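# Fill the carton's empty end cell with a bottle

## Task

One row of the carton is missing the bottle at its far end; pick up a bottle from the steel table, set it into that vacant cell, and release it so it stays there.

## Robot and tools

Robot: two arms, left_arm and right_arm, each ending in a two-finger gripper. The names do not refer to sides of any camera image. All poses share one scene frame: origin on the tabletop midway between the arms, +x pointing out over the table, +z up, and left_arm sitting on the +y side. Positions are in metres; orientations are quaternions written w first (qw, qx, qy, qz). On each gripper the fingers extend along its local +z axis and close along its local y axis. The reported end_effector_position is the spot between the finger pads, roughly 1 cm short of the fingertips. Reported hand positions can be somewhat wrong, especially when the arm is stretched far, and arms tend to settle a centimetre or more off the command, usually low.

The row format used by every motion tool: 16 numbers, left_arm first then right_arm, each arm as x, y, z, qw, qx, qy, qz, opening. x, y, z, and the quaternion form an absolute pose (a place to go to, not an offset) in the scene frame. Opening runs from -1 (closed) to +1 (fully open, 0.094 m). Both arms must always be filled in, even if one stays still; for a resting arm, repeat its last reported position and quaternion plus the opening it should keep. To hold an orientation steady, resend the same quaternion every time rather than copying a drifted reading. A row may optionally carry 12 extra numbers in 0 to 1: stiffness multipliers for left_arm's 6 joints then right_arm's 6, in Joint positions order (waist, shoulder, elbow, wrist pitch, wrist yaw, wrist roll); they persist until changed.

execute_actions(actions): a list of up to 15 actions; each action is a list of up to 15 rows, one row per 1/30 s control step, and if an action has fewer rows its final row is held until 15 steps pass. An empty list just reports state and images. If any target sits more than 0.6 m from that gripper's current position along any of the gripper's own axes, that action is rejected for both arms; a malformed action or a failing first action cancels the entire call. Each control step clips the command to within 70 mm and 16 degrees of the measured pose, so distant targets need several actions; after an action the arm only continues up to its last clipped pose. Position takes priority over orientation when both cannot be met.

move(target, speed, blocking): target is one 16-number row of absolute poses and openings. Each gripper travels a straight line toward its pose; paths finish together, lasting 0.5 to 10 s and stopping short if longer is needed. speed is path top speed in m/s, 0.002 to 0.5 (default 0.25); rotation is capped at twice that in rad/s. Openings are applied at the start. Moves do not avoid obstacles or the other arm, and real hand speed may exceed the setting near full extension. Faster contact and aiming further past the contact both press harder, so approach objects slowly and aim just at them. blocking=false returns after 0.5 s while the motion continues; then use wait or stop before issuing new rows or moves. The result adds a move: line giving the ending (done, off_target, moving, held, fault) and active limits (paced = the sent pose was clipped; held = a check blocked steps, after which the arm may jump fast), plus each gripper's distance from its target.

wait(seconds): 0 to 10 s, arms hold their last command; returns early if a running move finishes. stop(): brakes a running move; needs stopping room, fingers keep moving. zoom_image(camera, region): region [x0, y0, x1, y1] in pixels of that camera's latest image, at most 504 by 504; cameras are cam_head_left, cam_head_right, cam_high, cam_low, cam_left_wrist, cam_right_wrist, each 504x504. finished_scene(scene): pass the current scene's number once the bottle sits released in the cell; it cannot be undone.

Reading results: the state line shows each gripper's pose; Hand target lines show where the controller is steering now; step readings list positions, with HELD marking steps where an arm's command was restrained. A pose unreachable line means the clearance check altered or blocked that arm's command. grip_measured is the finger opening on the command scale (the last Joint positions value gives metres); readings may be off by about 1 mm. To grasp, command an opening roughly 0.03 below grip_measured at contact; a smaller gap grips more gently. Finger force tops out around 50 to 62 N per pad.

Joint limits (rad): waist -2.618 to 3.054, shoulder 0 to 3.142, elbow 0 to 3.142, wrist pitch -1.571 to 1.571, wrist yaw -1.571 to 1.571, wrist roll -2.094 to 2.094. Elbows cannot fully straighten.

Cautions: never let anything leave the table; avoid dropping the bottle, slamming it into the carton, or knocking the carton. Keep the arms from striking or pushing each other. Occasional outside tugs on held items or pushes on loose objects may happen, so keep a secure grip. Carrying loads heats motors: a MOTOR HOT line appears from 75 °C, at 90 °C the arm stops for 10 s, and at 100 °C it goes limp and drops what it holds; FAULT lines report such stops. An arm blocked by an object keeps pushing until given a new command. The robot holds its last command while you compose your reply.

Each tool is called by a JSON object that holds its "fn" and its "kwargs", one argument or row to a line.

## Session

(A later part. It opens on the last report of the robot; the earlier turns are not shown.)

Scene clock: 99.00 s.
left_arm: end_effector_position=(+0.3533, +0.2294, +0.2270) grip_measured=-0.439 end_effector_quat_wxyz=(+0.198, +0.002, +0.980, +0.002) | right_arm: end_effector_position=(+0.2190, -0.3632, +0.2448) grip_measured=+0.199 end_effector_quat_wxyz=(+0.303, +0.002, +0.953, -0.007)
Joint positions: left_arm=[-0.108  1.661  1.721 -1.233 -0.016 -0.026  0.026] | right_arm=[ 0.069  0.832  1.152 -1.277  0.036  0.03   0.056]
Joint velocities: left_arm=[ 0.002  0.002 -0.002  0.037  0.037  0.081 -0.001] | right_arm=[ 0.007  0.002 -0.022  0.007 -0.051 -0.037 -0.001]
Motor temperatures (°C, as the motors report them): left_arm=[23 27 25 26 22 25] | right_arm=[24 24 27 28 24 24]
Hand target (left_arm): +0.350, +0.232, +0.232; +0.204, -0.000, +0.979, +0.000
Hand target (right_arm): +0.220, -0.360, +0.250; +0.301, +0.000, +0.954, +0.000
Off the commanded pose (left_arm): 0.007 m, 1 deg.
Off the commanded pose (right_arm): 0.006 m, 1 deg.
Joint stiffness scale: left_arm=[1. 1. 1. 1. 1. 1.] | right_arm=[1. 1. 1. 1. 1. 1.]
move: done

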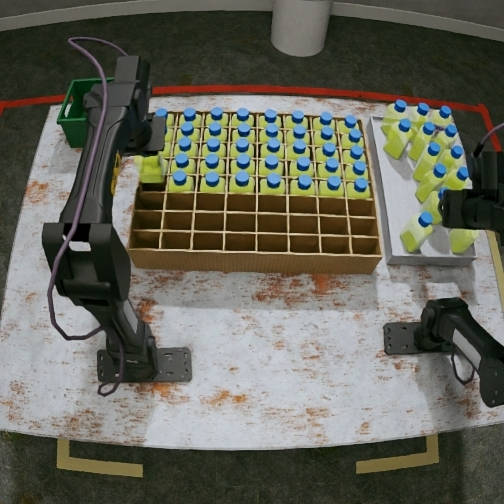

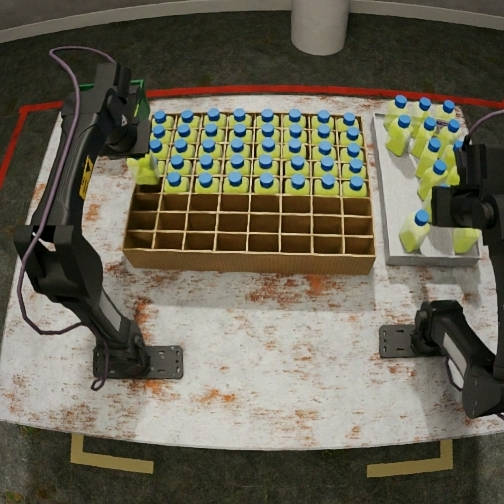

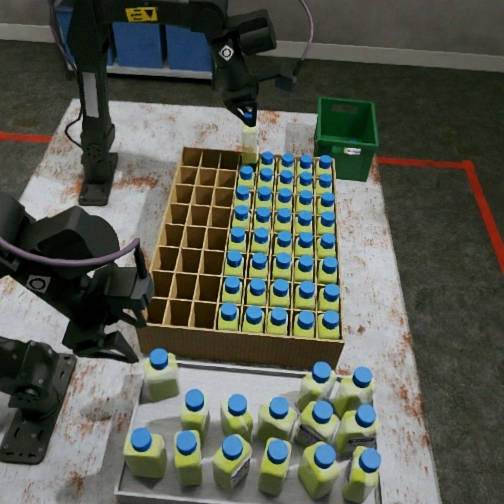

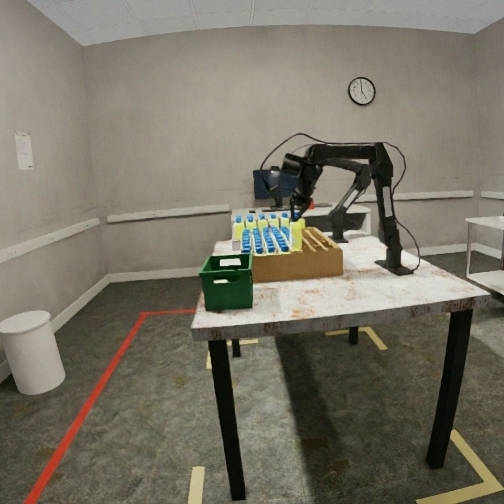

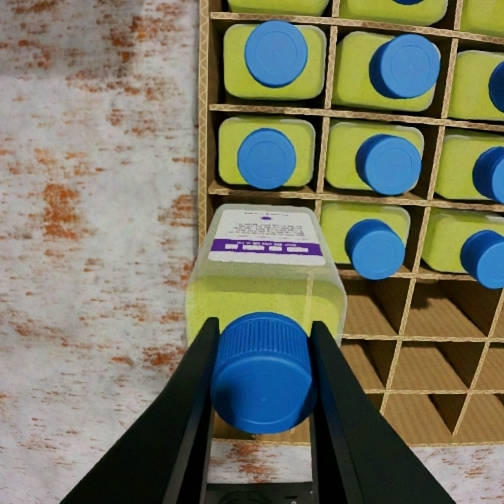

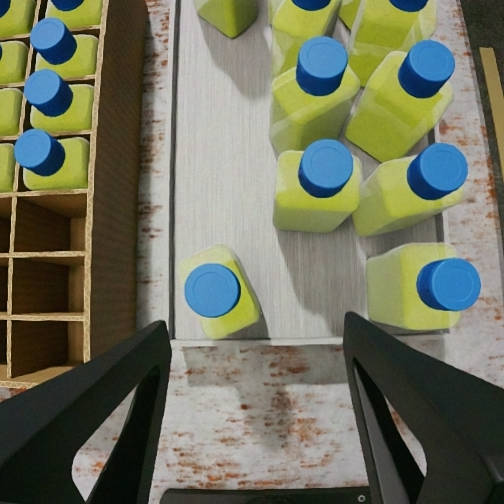

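{"fn": "move", "kwargs": {
  "target": [0.353,0.233,0.205,0.2036,0,0.9790,0,-0.48,0.22,-0.36,0.25,0.3007,0,0.9537,0,0.2],
  "speed": 0.025
}}

{"fn": "zoom_image", "kwargs": {
  "camera": "cam_high",
  "region": [190, 90, 300, 200]
}}

{"fn": "zoom_image", "kwargs": {
  "camera": "cam_left_wrist",
  "region": [170, 150, 370, 310]
}}

Scene clock: 103.63 s.
left_arm: end_effector_position=(+0.3529, +0.2294, +0.1978) grip_measured=-0.439 end_effector_quat_wxyz=(+0.188, +0.002, +0.982, +0.002) | right_arm: end_effector_position=(+0.2190, -0.3632, +0.2448) grip_measured=+0.199 end_effector_quat_wxyz=(+0.303, +0.002, +0.953, -0.007)
Joint positions: left_arm=[-0.108  1.651  1.598 -1.141 -0.016 -0.026  0.026] | right_arm=[ 0.069  0.832  1.152 -1.277  0.036  0.03   0.056]
Joint velocities: left_arm=[-0.007 -0.017 -0.007  0.066 -0.037 -0.022  0.   ] | right_arm=[-0.002 -0.002  0.007  0.051 -0.037  0.066 -0.   ]
Motor temperatures (°C, as the motors report them): left_arm=[23 27 25 26 22 25] | right_arm=[24 24 27 28 24 24]
Hand target (left_arm): +0.354, +0.233, +0.205; +0.203, -0.000, +0.979, +0.000
Hand target (right_arm): +0.220, -0.360, +0.250; +0.301, +0.000, +0.954, +0.000
Off the commanded pose (left_arm): 0.008 m, 2 deg.
Off the commanded pose (right_arm): 0.006 m, 1 deg.
Joint stiffness scale: left_arm=[1. 1. 1. 1. 1. 1.] | right_arm=[1. 1. 1. 1. 1. 1.]
move: done

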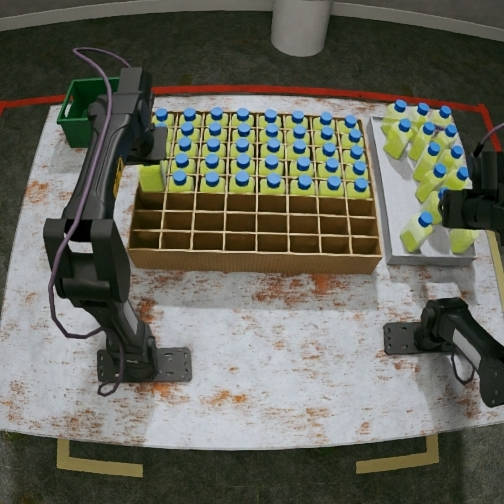

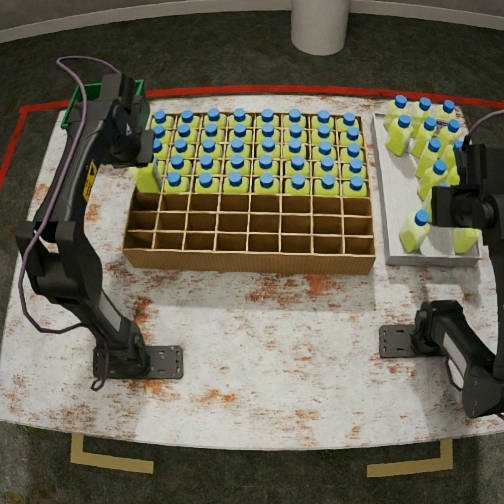

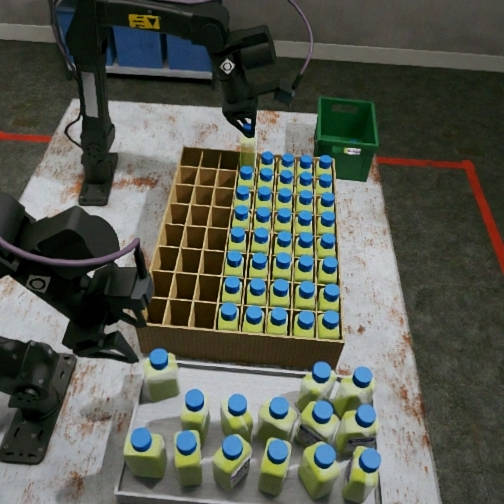

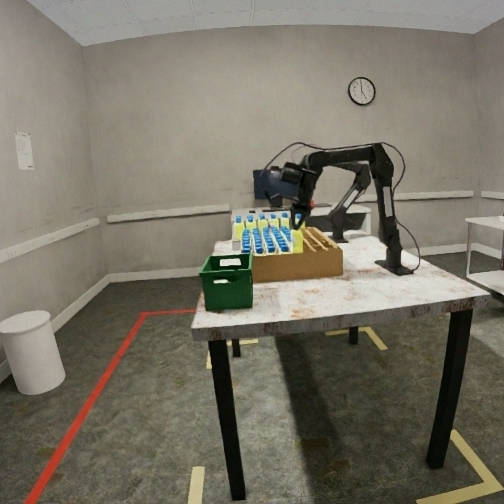

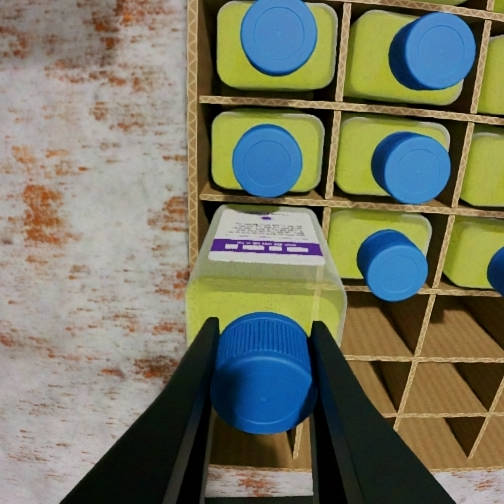

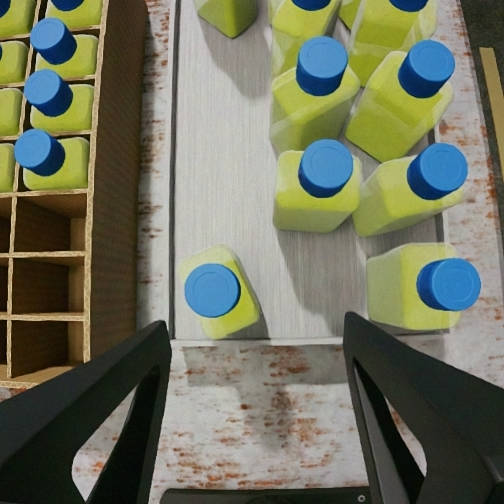

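Region (190, 90, 300, 200) of cam_high's 504x504 image, scaled by 4.582, with more detail than that image has.

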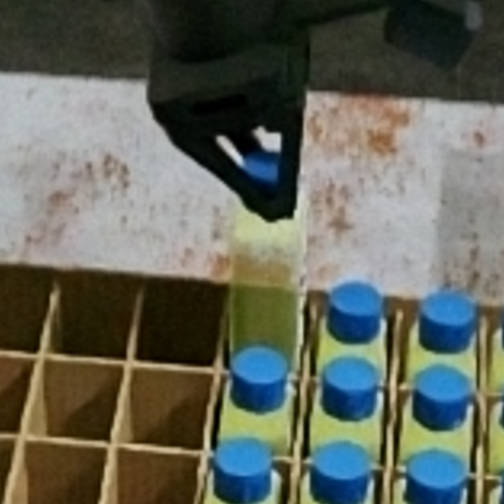

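Region (170, 150, 370, 310) of cam_left_wrist's 504x504 image, scaled by 2.520, with more detail than that image has; it fills the top 403 rows of this view, and the rest is white.

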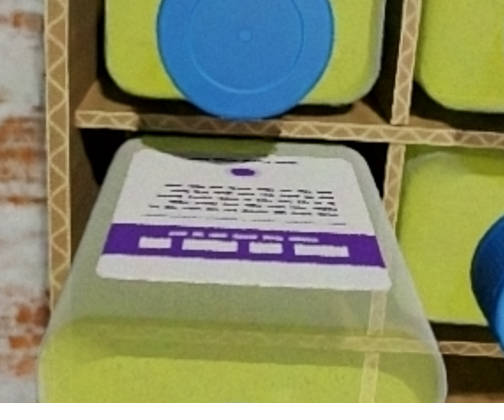

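{"fn": "move", "kwargs": {
  "target": [0.355,0.233,0.136,0.2036,0,0.9790,0,-0.48,0.22,-0.36,0.25,0.3007,0,0.9537,0,0.2],
  "speed": 0.03
}}

{"fn": "zoom_image", "kwargs": {
  "camera": "cam_high",
  "region": [190, 90, 300, 200]
}}

{"fn": "zoom_image", "kwargs": {
  "camera": "cam_low",
  "region": [260, 200, 340, 270]
}}

Scene clock: 106.90 s.
left_arm: end_effector_position=(+0.3545, +0.2294, +0.1270) grip_measured=-0.439 end_effector_quat_wxyz=(+0.184, +0.003, +0.983, +0.003) | right_arm: end_effector_position=(+0.2190, -0.3632, +0.2448) grip_measured=+0.199 end_effector_quat_wxyz=(+0.303, +0.002, +0.953, -0.007)
Joint positions: left_arm=[-0.108  1.651  1.319 -0.869 -0.016 -0.026  0.026] | right_arm=[ 0.069  0.832  1.152 -1.277  0.036  0.03   0.056]
Joint velocities: left_arm=[-0.012  0.007  0.022 -0.051 -0.022  0.022 -0.001] | right_arm=[-0.007  0.012 -0.007  0.007  0.081 -0.022 -0.001]
Motor temperatures (°C, as the motors report them): left_arm=[23 27 25 26 22 25] | right_arm=[24 24 27 28 24 24]
Hand target (left_arm): +0.357, +0.233, +0.136; +0.203, -0.000, +0.979, +0.000
Hand target (right_arm): +0.220, -0.360, +0.250; +0.301, +0.000, +0.954, +0.000
Off the commanded pose (left_arm): 0.010 m, 2 deg.
Off the commanded pose (right_arm): 0.006 m, 1 deg.
Joint stiffness scale: left_arm=[1. 1. 1. 1. 1. 1.] | right_arm=[1. 1. 1. 1. 1. 1.]
move: done

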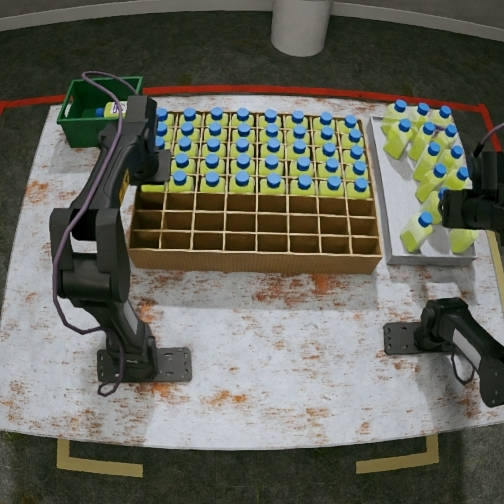

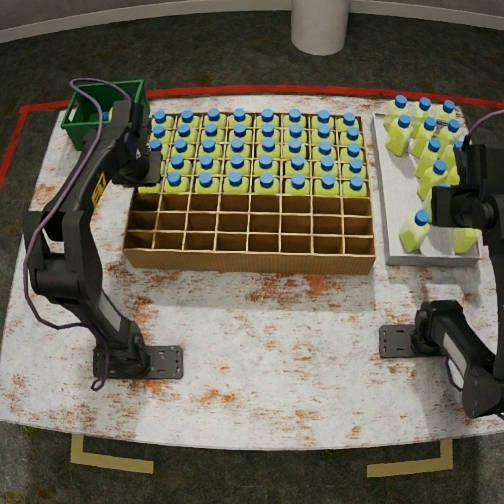

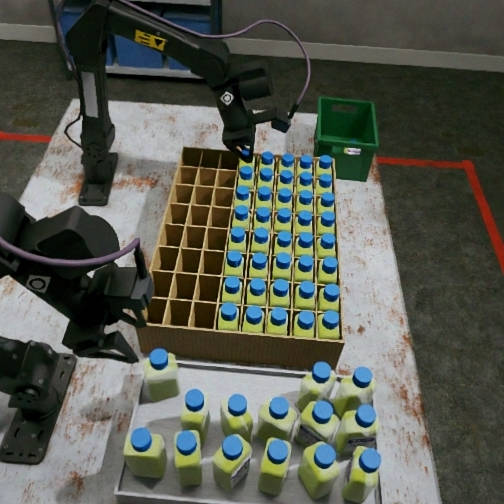

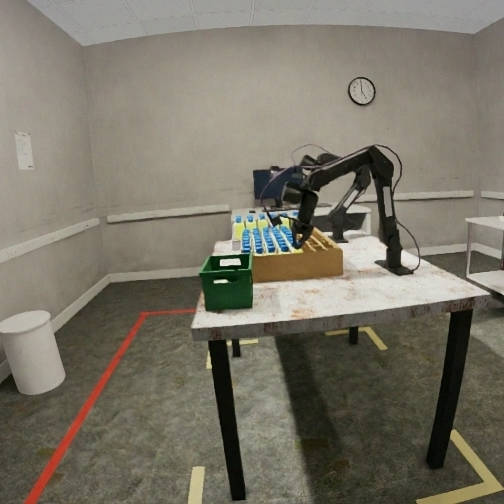

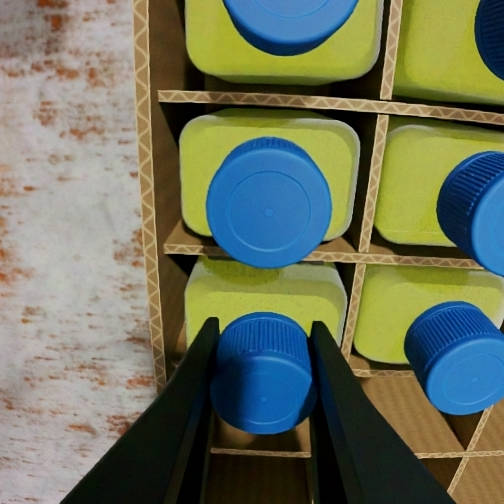

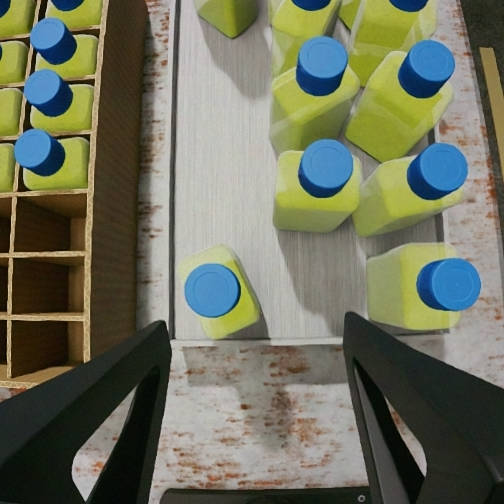

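Region (190, 90, 300, 200) of cam_high's 504x504 image, scaled by 4.582, with more detail than that image has.

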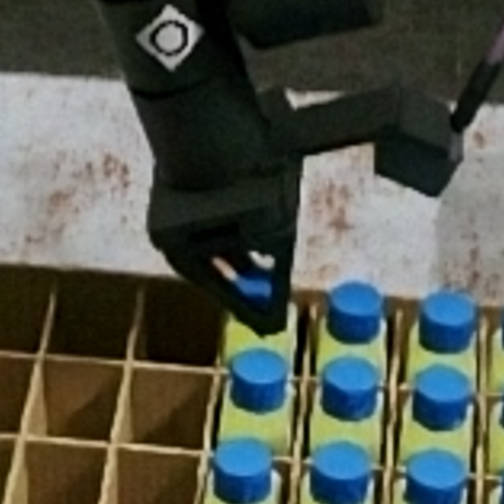

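Region (260, 200, 340, 270) of cam_low's 504x504 image, scaled by 6.300, with more detail than that image has; it fills the top 441 rows of this view, and the rest is white.

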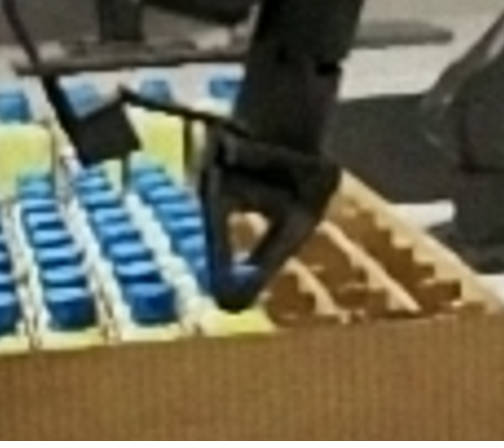

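{"fn": "move", "kwargs": {
  "target": [0.355,0.233,0.130,0.2036,0,0.9790,0,-0.48,0.22,-0.36,0.25,0.3007,0,0.9537,0,0.2],
  "speed": 0.015
}}

{"fn": "zoom_image", "kwargs": {
  "camera": "cam_low",
  "region": [260, 200, 340, 270]
}}

Scene clock: 108.97 s.
left_arm: end_effector_position=(+0.3539, +0.2294, +0.1235) grip_measured=-0.439 end_effector_quat_wxyz=(+0.189, +0.002, +0.982, +0.002) | right_arm: end_effector_position=(+0.2190, -0.3632, +0.2448) grip_measured=+0.199 end_effector_quat_wxyz=(+0.303, +0.002, +0.953, -0.007)
Joint positions: left_arm=[-0.108  1.642  1.291 -0.84  -0.016 -0.026  0.026] | right_arm=[ 0.069  0.832  1.152 -1.277  0.036  0.03   0.056]
Joint velocities: left_arm=[-0.007 -0.012 -0.012 -0.022 -0.051 -0.007 -0.   ] | right_arm=[-0.027 -0.027  0.002  0.051  0.051 -0.022  0.   ]
Motor temperatures (°C, as the motors report them): left_arm=[23 27 25 26 22 25] | right_arm=[24 24 27 28 24 24]
Hand target (left_arm): +0.355, +0.233, +0.130; +0.204, -0.000, +0.979, +0.000
Hand target (right_arm): +0.220, -0.360, +0.250; +0.301, +0.000, +0.954, +0.000
Off the commanded pose (left_arm): 0.007 m, 2 deg.
Off the commanded pose (right_arm): 0.006 m, 1 deg.
Joint stiffness scale: left_arm=[1. 1. 1. 1. 1. 1.] | right_arm=[1. 1. 1. 1. 1. 1.]
move: done

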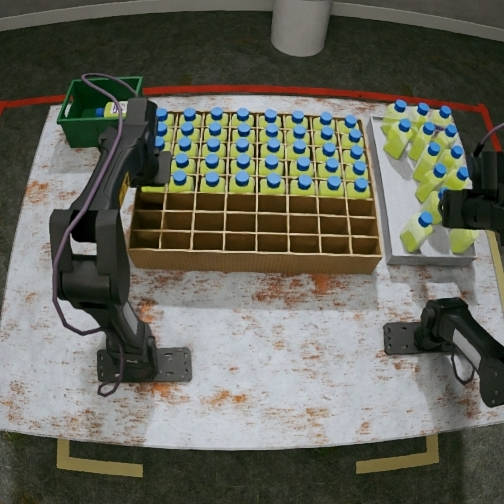

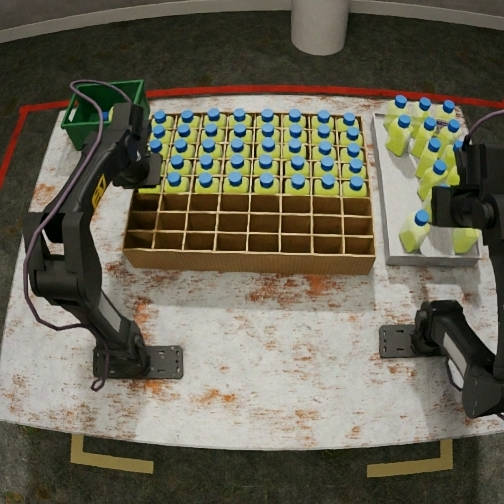

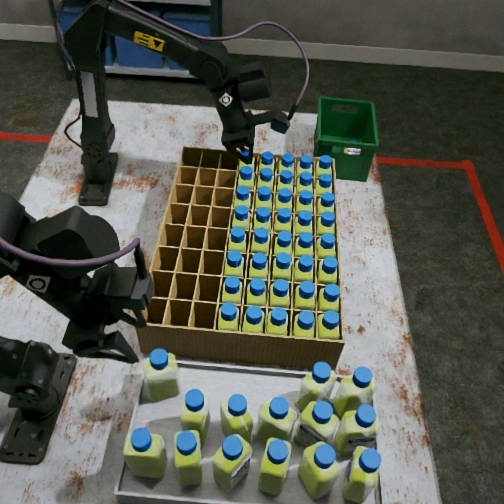

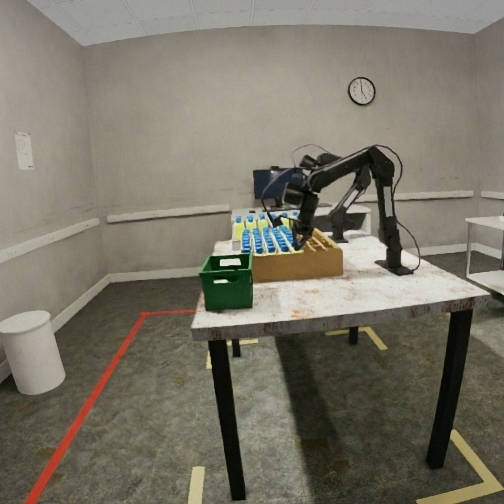

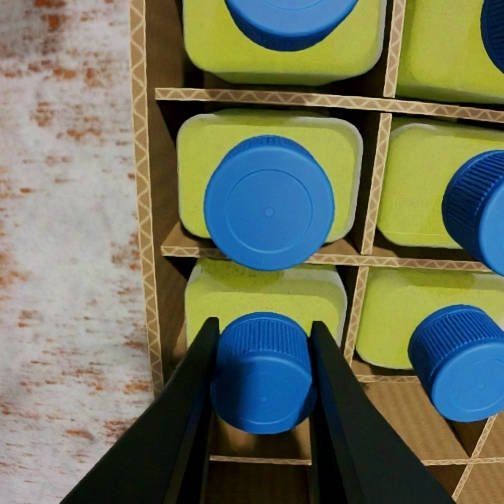

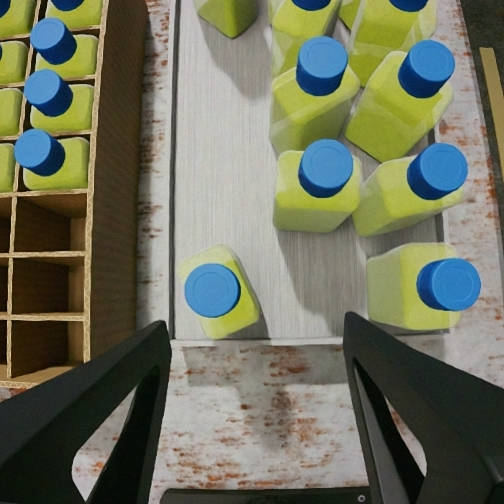

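Region (260, 200, 340, 270) of cam_low's 504x504 image, scaled by 6.300, with more detail than that image has; it fills the top 441 rows of this view, and the rest is white.

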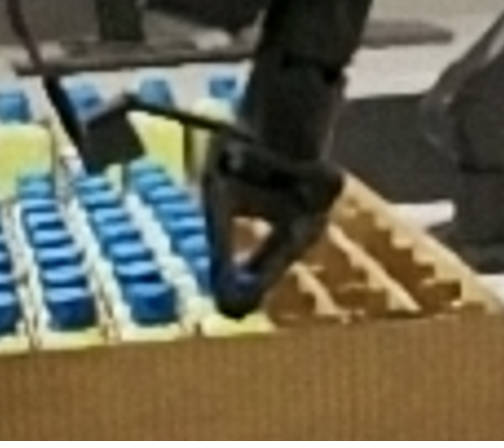

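{"fn": "execute_actions", "kwargs": {
  "actions": [
    [[0.355,0.233,0.130,0.2036,0,0.9790,0,-0.1,0.22,-0.36,0.25,0.3007,0,0.9537,0,0.2]],
    [[0.355,0.233,0.130,0.2036,0,0.9790,0,-0.1,0.22,-0.36,0.25,0.3007,0,0.9537,0,0.2]]
  ]
}}

{"fn": "move", "kwargs": {
  "target": [0.335,0.233,0.20,0.2036,0,0.9790,0,-0.1,0.22,-0.36,0.25,0.3007,0,0.9537,0,0.2],
  "speed": 0.08
}}

{"fn": "zoom_image", "kwargs": {
  "camera": "cam_low",
  "region": [260, 200, 340, 270]
}}

{"fn": "zoom_image", "kwargs": {
  "camera": "cam_high",
  "region": [190, 90, 300, 200]
}}

Scene clock: 110.90 s.
left_arm: end_effector_position=(+0.3570, +0.2292, +0.1275) grip_measured=-0.102 end_effector_quat_wxyz=(+0.200, +0.002, +0.980, +0.002) | right_arm: end_effector_position=(+0.2190, -0.3632, +0.2448) grip_measured=+0.199 end_effector_quat_wxyz=(+0.303, +0.002, +0.953, -0.007)
Joint positions: left_arm=[-0.108  1.634  1.291 -0.826 -0.016 -0.026  0.042] | right_arm=[ 0.069  0.832  1.152 -1.277  0.036  0.03   0.056]
Joint velocities: left_arm=[-0.002 -0.007  0.002  0.081 -0.022 -0.051  0.001] | right_arm=[ 0.007 -0.017 -0.002  0.022  0.007 -0.051 -0.001]
Motor temperatures (°C, as the motors report them): left_arm=[23 27 25 26 22 25] | right_arm=[24 24 28 28 24 24]
Hand target (left_arm): +0.355, +0.233, +0.130; +0.204, -0.000, +0.979, +0.000
Hand target (right_arm): +0.220, -0.360, +0.250; +0.301, +0.000, +0.954, +0.000
Off the commanded pose (left_arm): 0.005 m, 1 deg.
Off the commanded pose (right_arm): 0.006 m, 1 deg.
Joint stiffness scale: left_arm=[1. 1. 1. 1. 1. 1.] | right_arm=[1. 1. 1. 1. 1. 1.]
Step readings (end_effector_position; steps 1 to 15: 1st action; 16 to 30: 2nd action):
0: left_arm (+0.3539, +0.2294, +0.1234) | right_arm (+0.2190, -0.3632, +0.2448)
1: left_arm (+0.3540, +0.2294, +0.1235) | right_arm (+0.2190, -0.3632, +0.2448)
2: left_arm (+0.3545, +0.2294, +0.1239) | right_arm (+0.2190, -0.3632, +0.2448)
4: left_arm (+0.3554, +0.2294, +0.1254) | right_arm (+0.2190, -0.3632, +0.2448)
8: left_arm (+0.3564, +0.2293, +0.1272) | right_arm (+0.2190, -0.3632, +0.2448)
15: left_arm (+0.3569, +0.2293, +0.1274) | right_arm (+0.2190, -0.3632, +0.2448)
16: left_arm (+0.3570, +0.2293, +0.1275) | right_arm (+0.2190, -0.3632, +0.2448)
17: left_arm (+0.3569, +0.2292, +0.1275) | right_arm (+0.2190, -0.3632, +0.2448)
19: left_arm (+0.3569, +0.2292, +0.1275) | right_arm (+0.2190, -0.3632, +0.2448)
23: left_arm (+0.3570, +0.2292, +0.1275) | right_arm (+0.2190, -0.3632, +0.2448)
30: end_effector_position above

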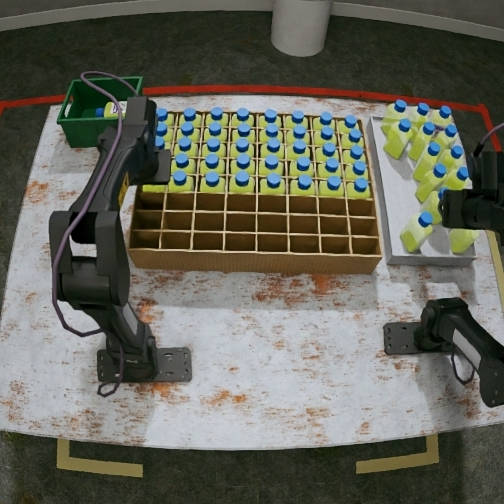

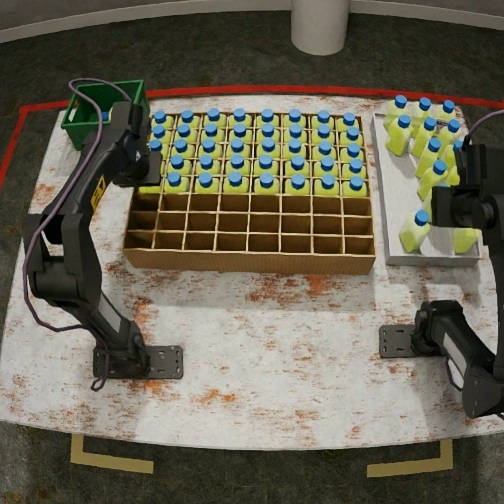

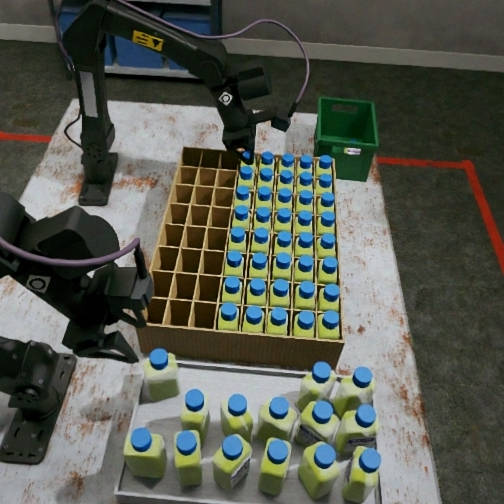

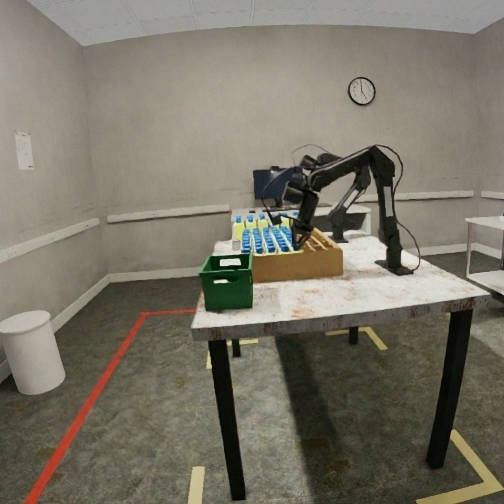

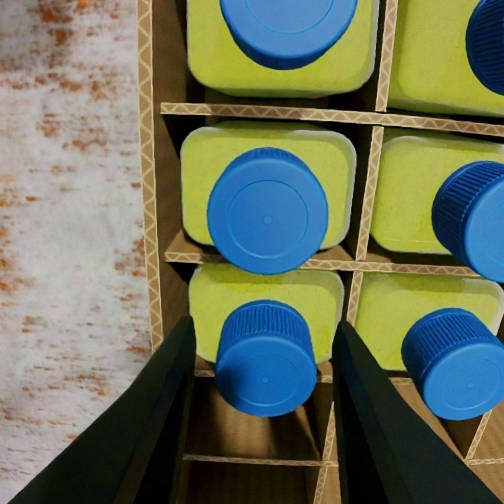

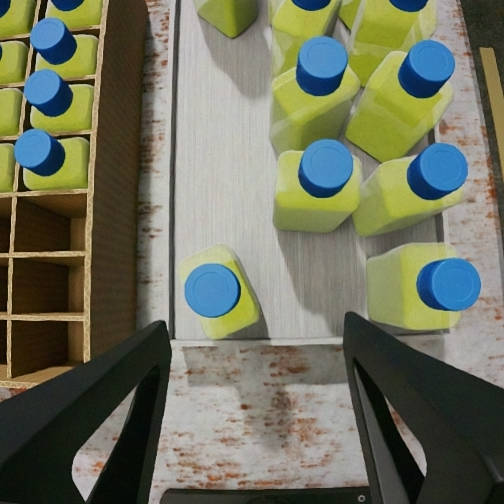

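Scene clock: 112.40 s.
left_arm: end_effector_position=(+0.3346, +0.2300, +0.1908) grip_measured=-0.102 end_effector_quat_wxyz=(+0.198, +0.002, +0.980, +0.002) | right_arm: end_effector_position=(+0.2190, -0.3632, +0.2448) grip_measured=+0.199 end_effector_quat_wxyz=(+0.303, +0.002, +0.953, -0.007)
Joint positions: left_arm=[-0.108  1.557  1.465 -1.081 -0.016 -0.026  0.042] | right_arm=[ 0.069  0.832  1.152 -1.277  0.036  0.03   0.056]
Joint velocities: left_arm=[ 0.002  0.002 -0.012 -0.022 -0.051 -0.037  0.001] | right_arm=[-0.027 -0.002 -0.017 -0.007 -0.007 -0.066 -0.   ]
Motor temperatures (°C, as the motors report them): left_arm=[23 27 25 26 22 25] | right_arm=[24 24 28 28 24 24]
Hand target (left_arm): +0.333, +0.233, +0.200; +0.204, -0.000, +0.979, +0.000
Hand target (right_arm): +0.220, -0.360, +0.250; +0.301, +0.000, +0.954, +0.000
Off the commanded pose (left_arm): 0.010 m, 1 deg.
Off the commanded pose (right_arm): 0.006 m, 1 deg.
Joint stiffness scale: left_arm=[1. 1. 1. 1. 1. 1.] | right_arm=[1. 1. 1. 1. 1. 1.]
move: done

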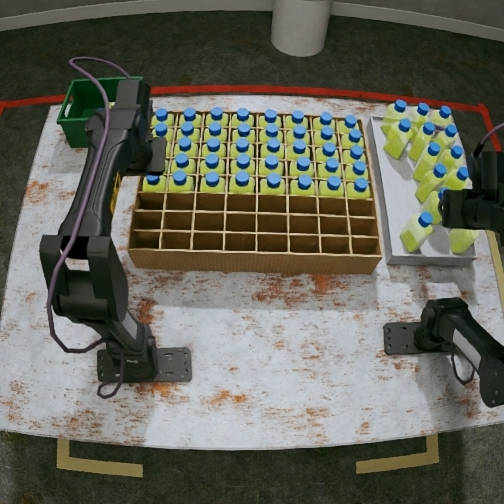

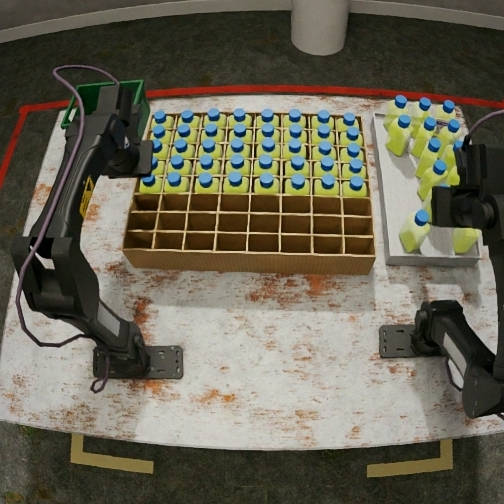

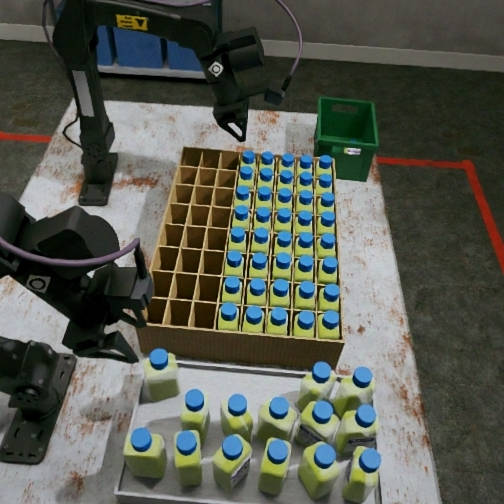

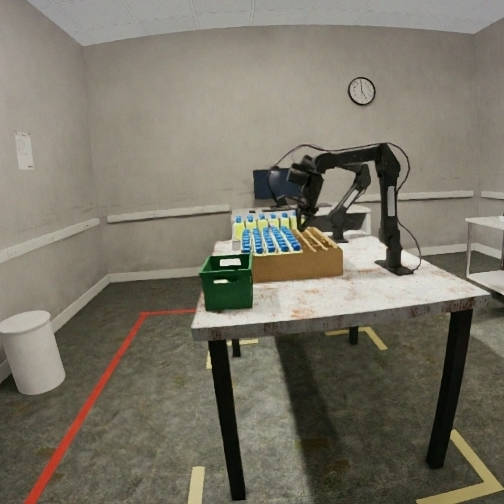

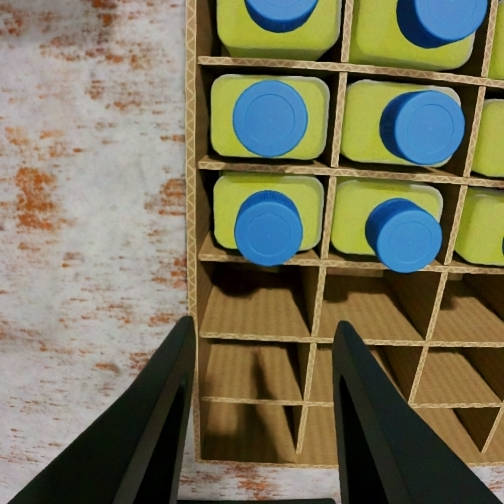

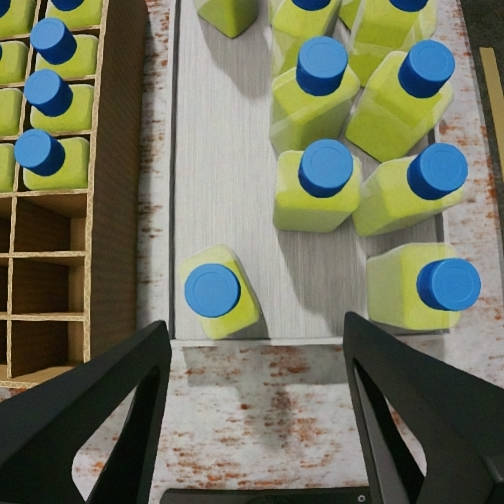

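Region (260, 200, 340, 270) of cam_low's 504x504 image, scaled by 6.300, with more detail than that image has; it fills the top 441 rows of this view, and the rest is white.

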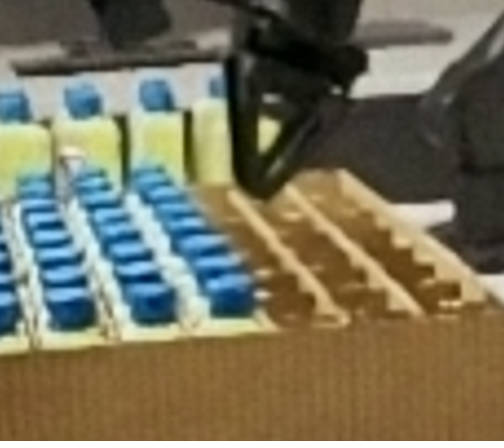

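Region (190, 90, 300, 200) of cam_high's 504x504 image, scaled by 4.582, with more detail than that image has.

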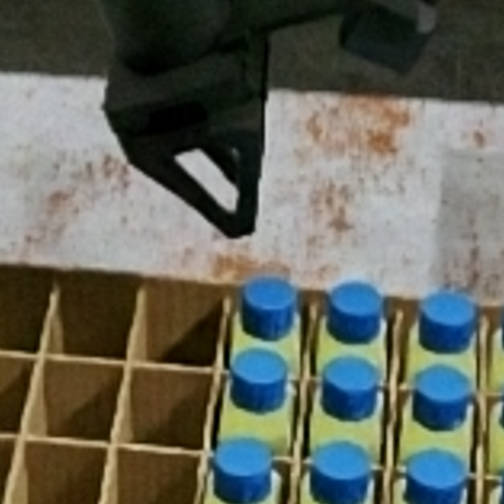

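The bottle is seated in the empty cell, level with its neighbours, and the gripper has let go and moved clear.

{"fn": "finished_scene", "kwargs": {
  "scene": 2
}}

The scene is finished: the task was done.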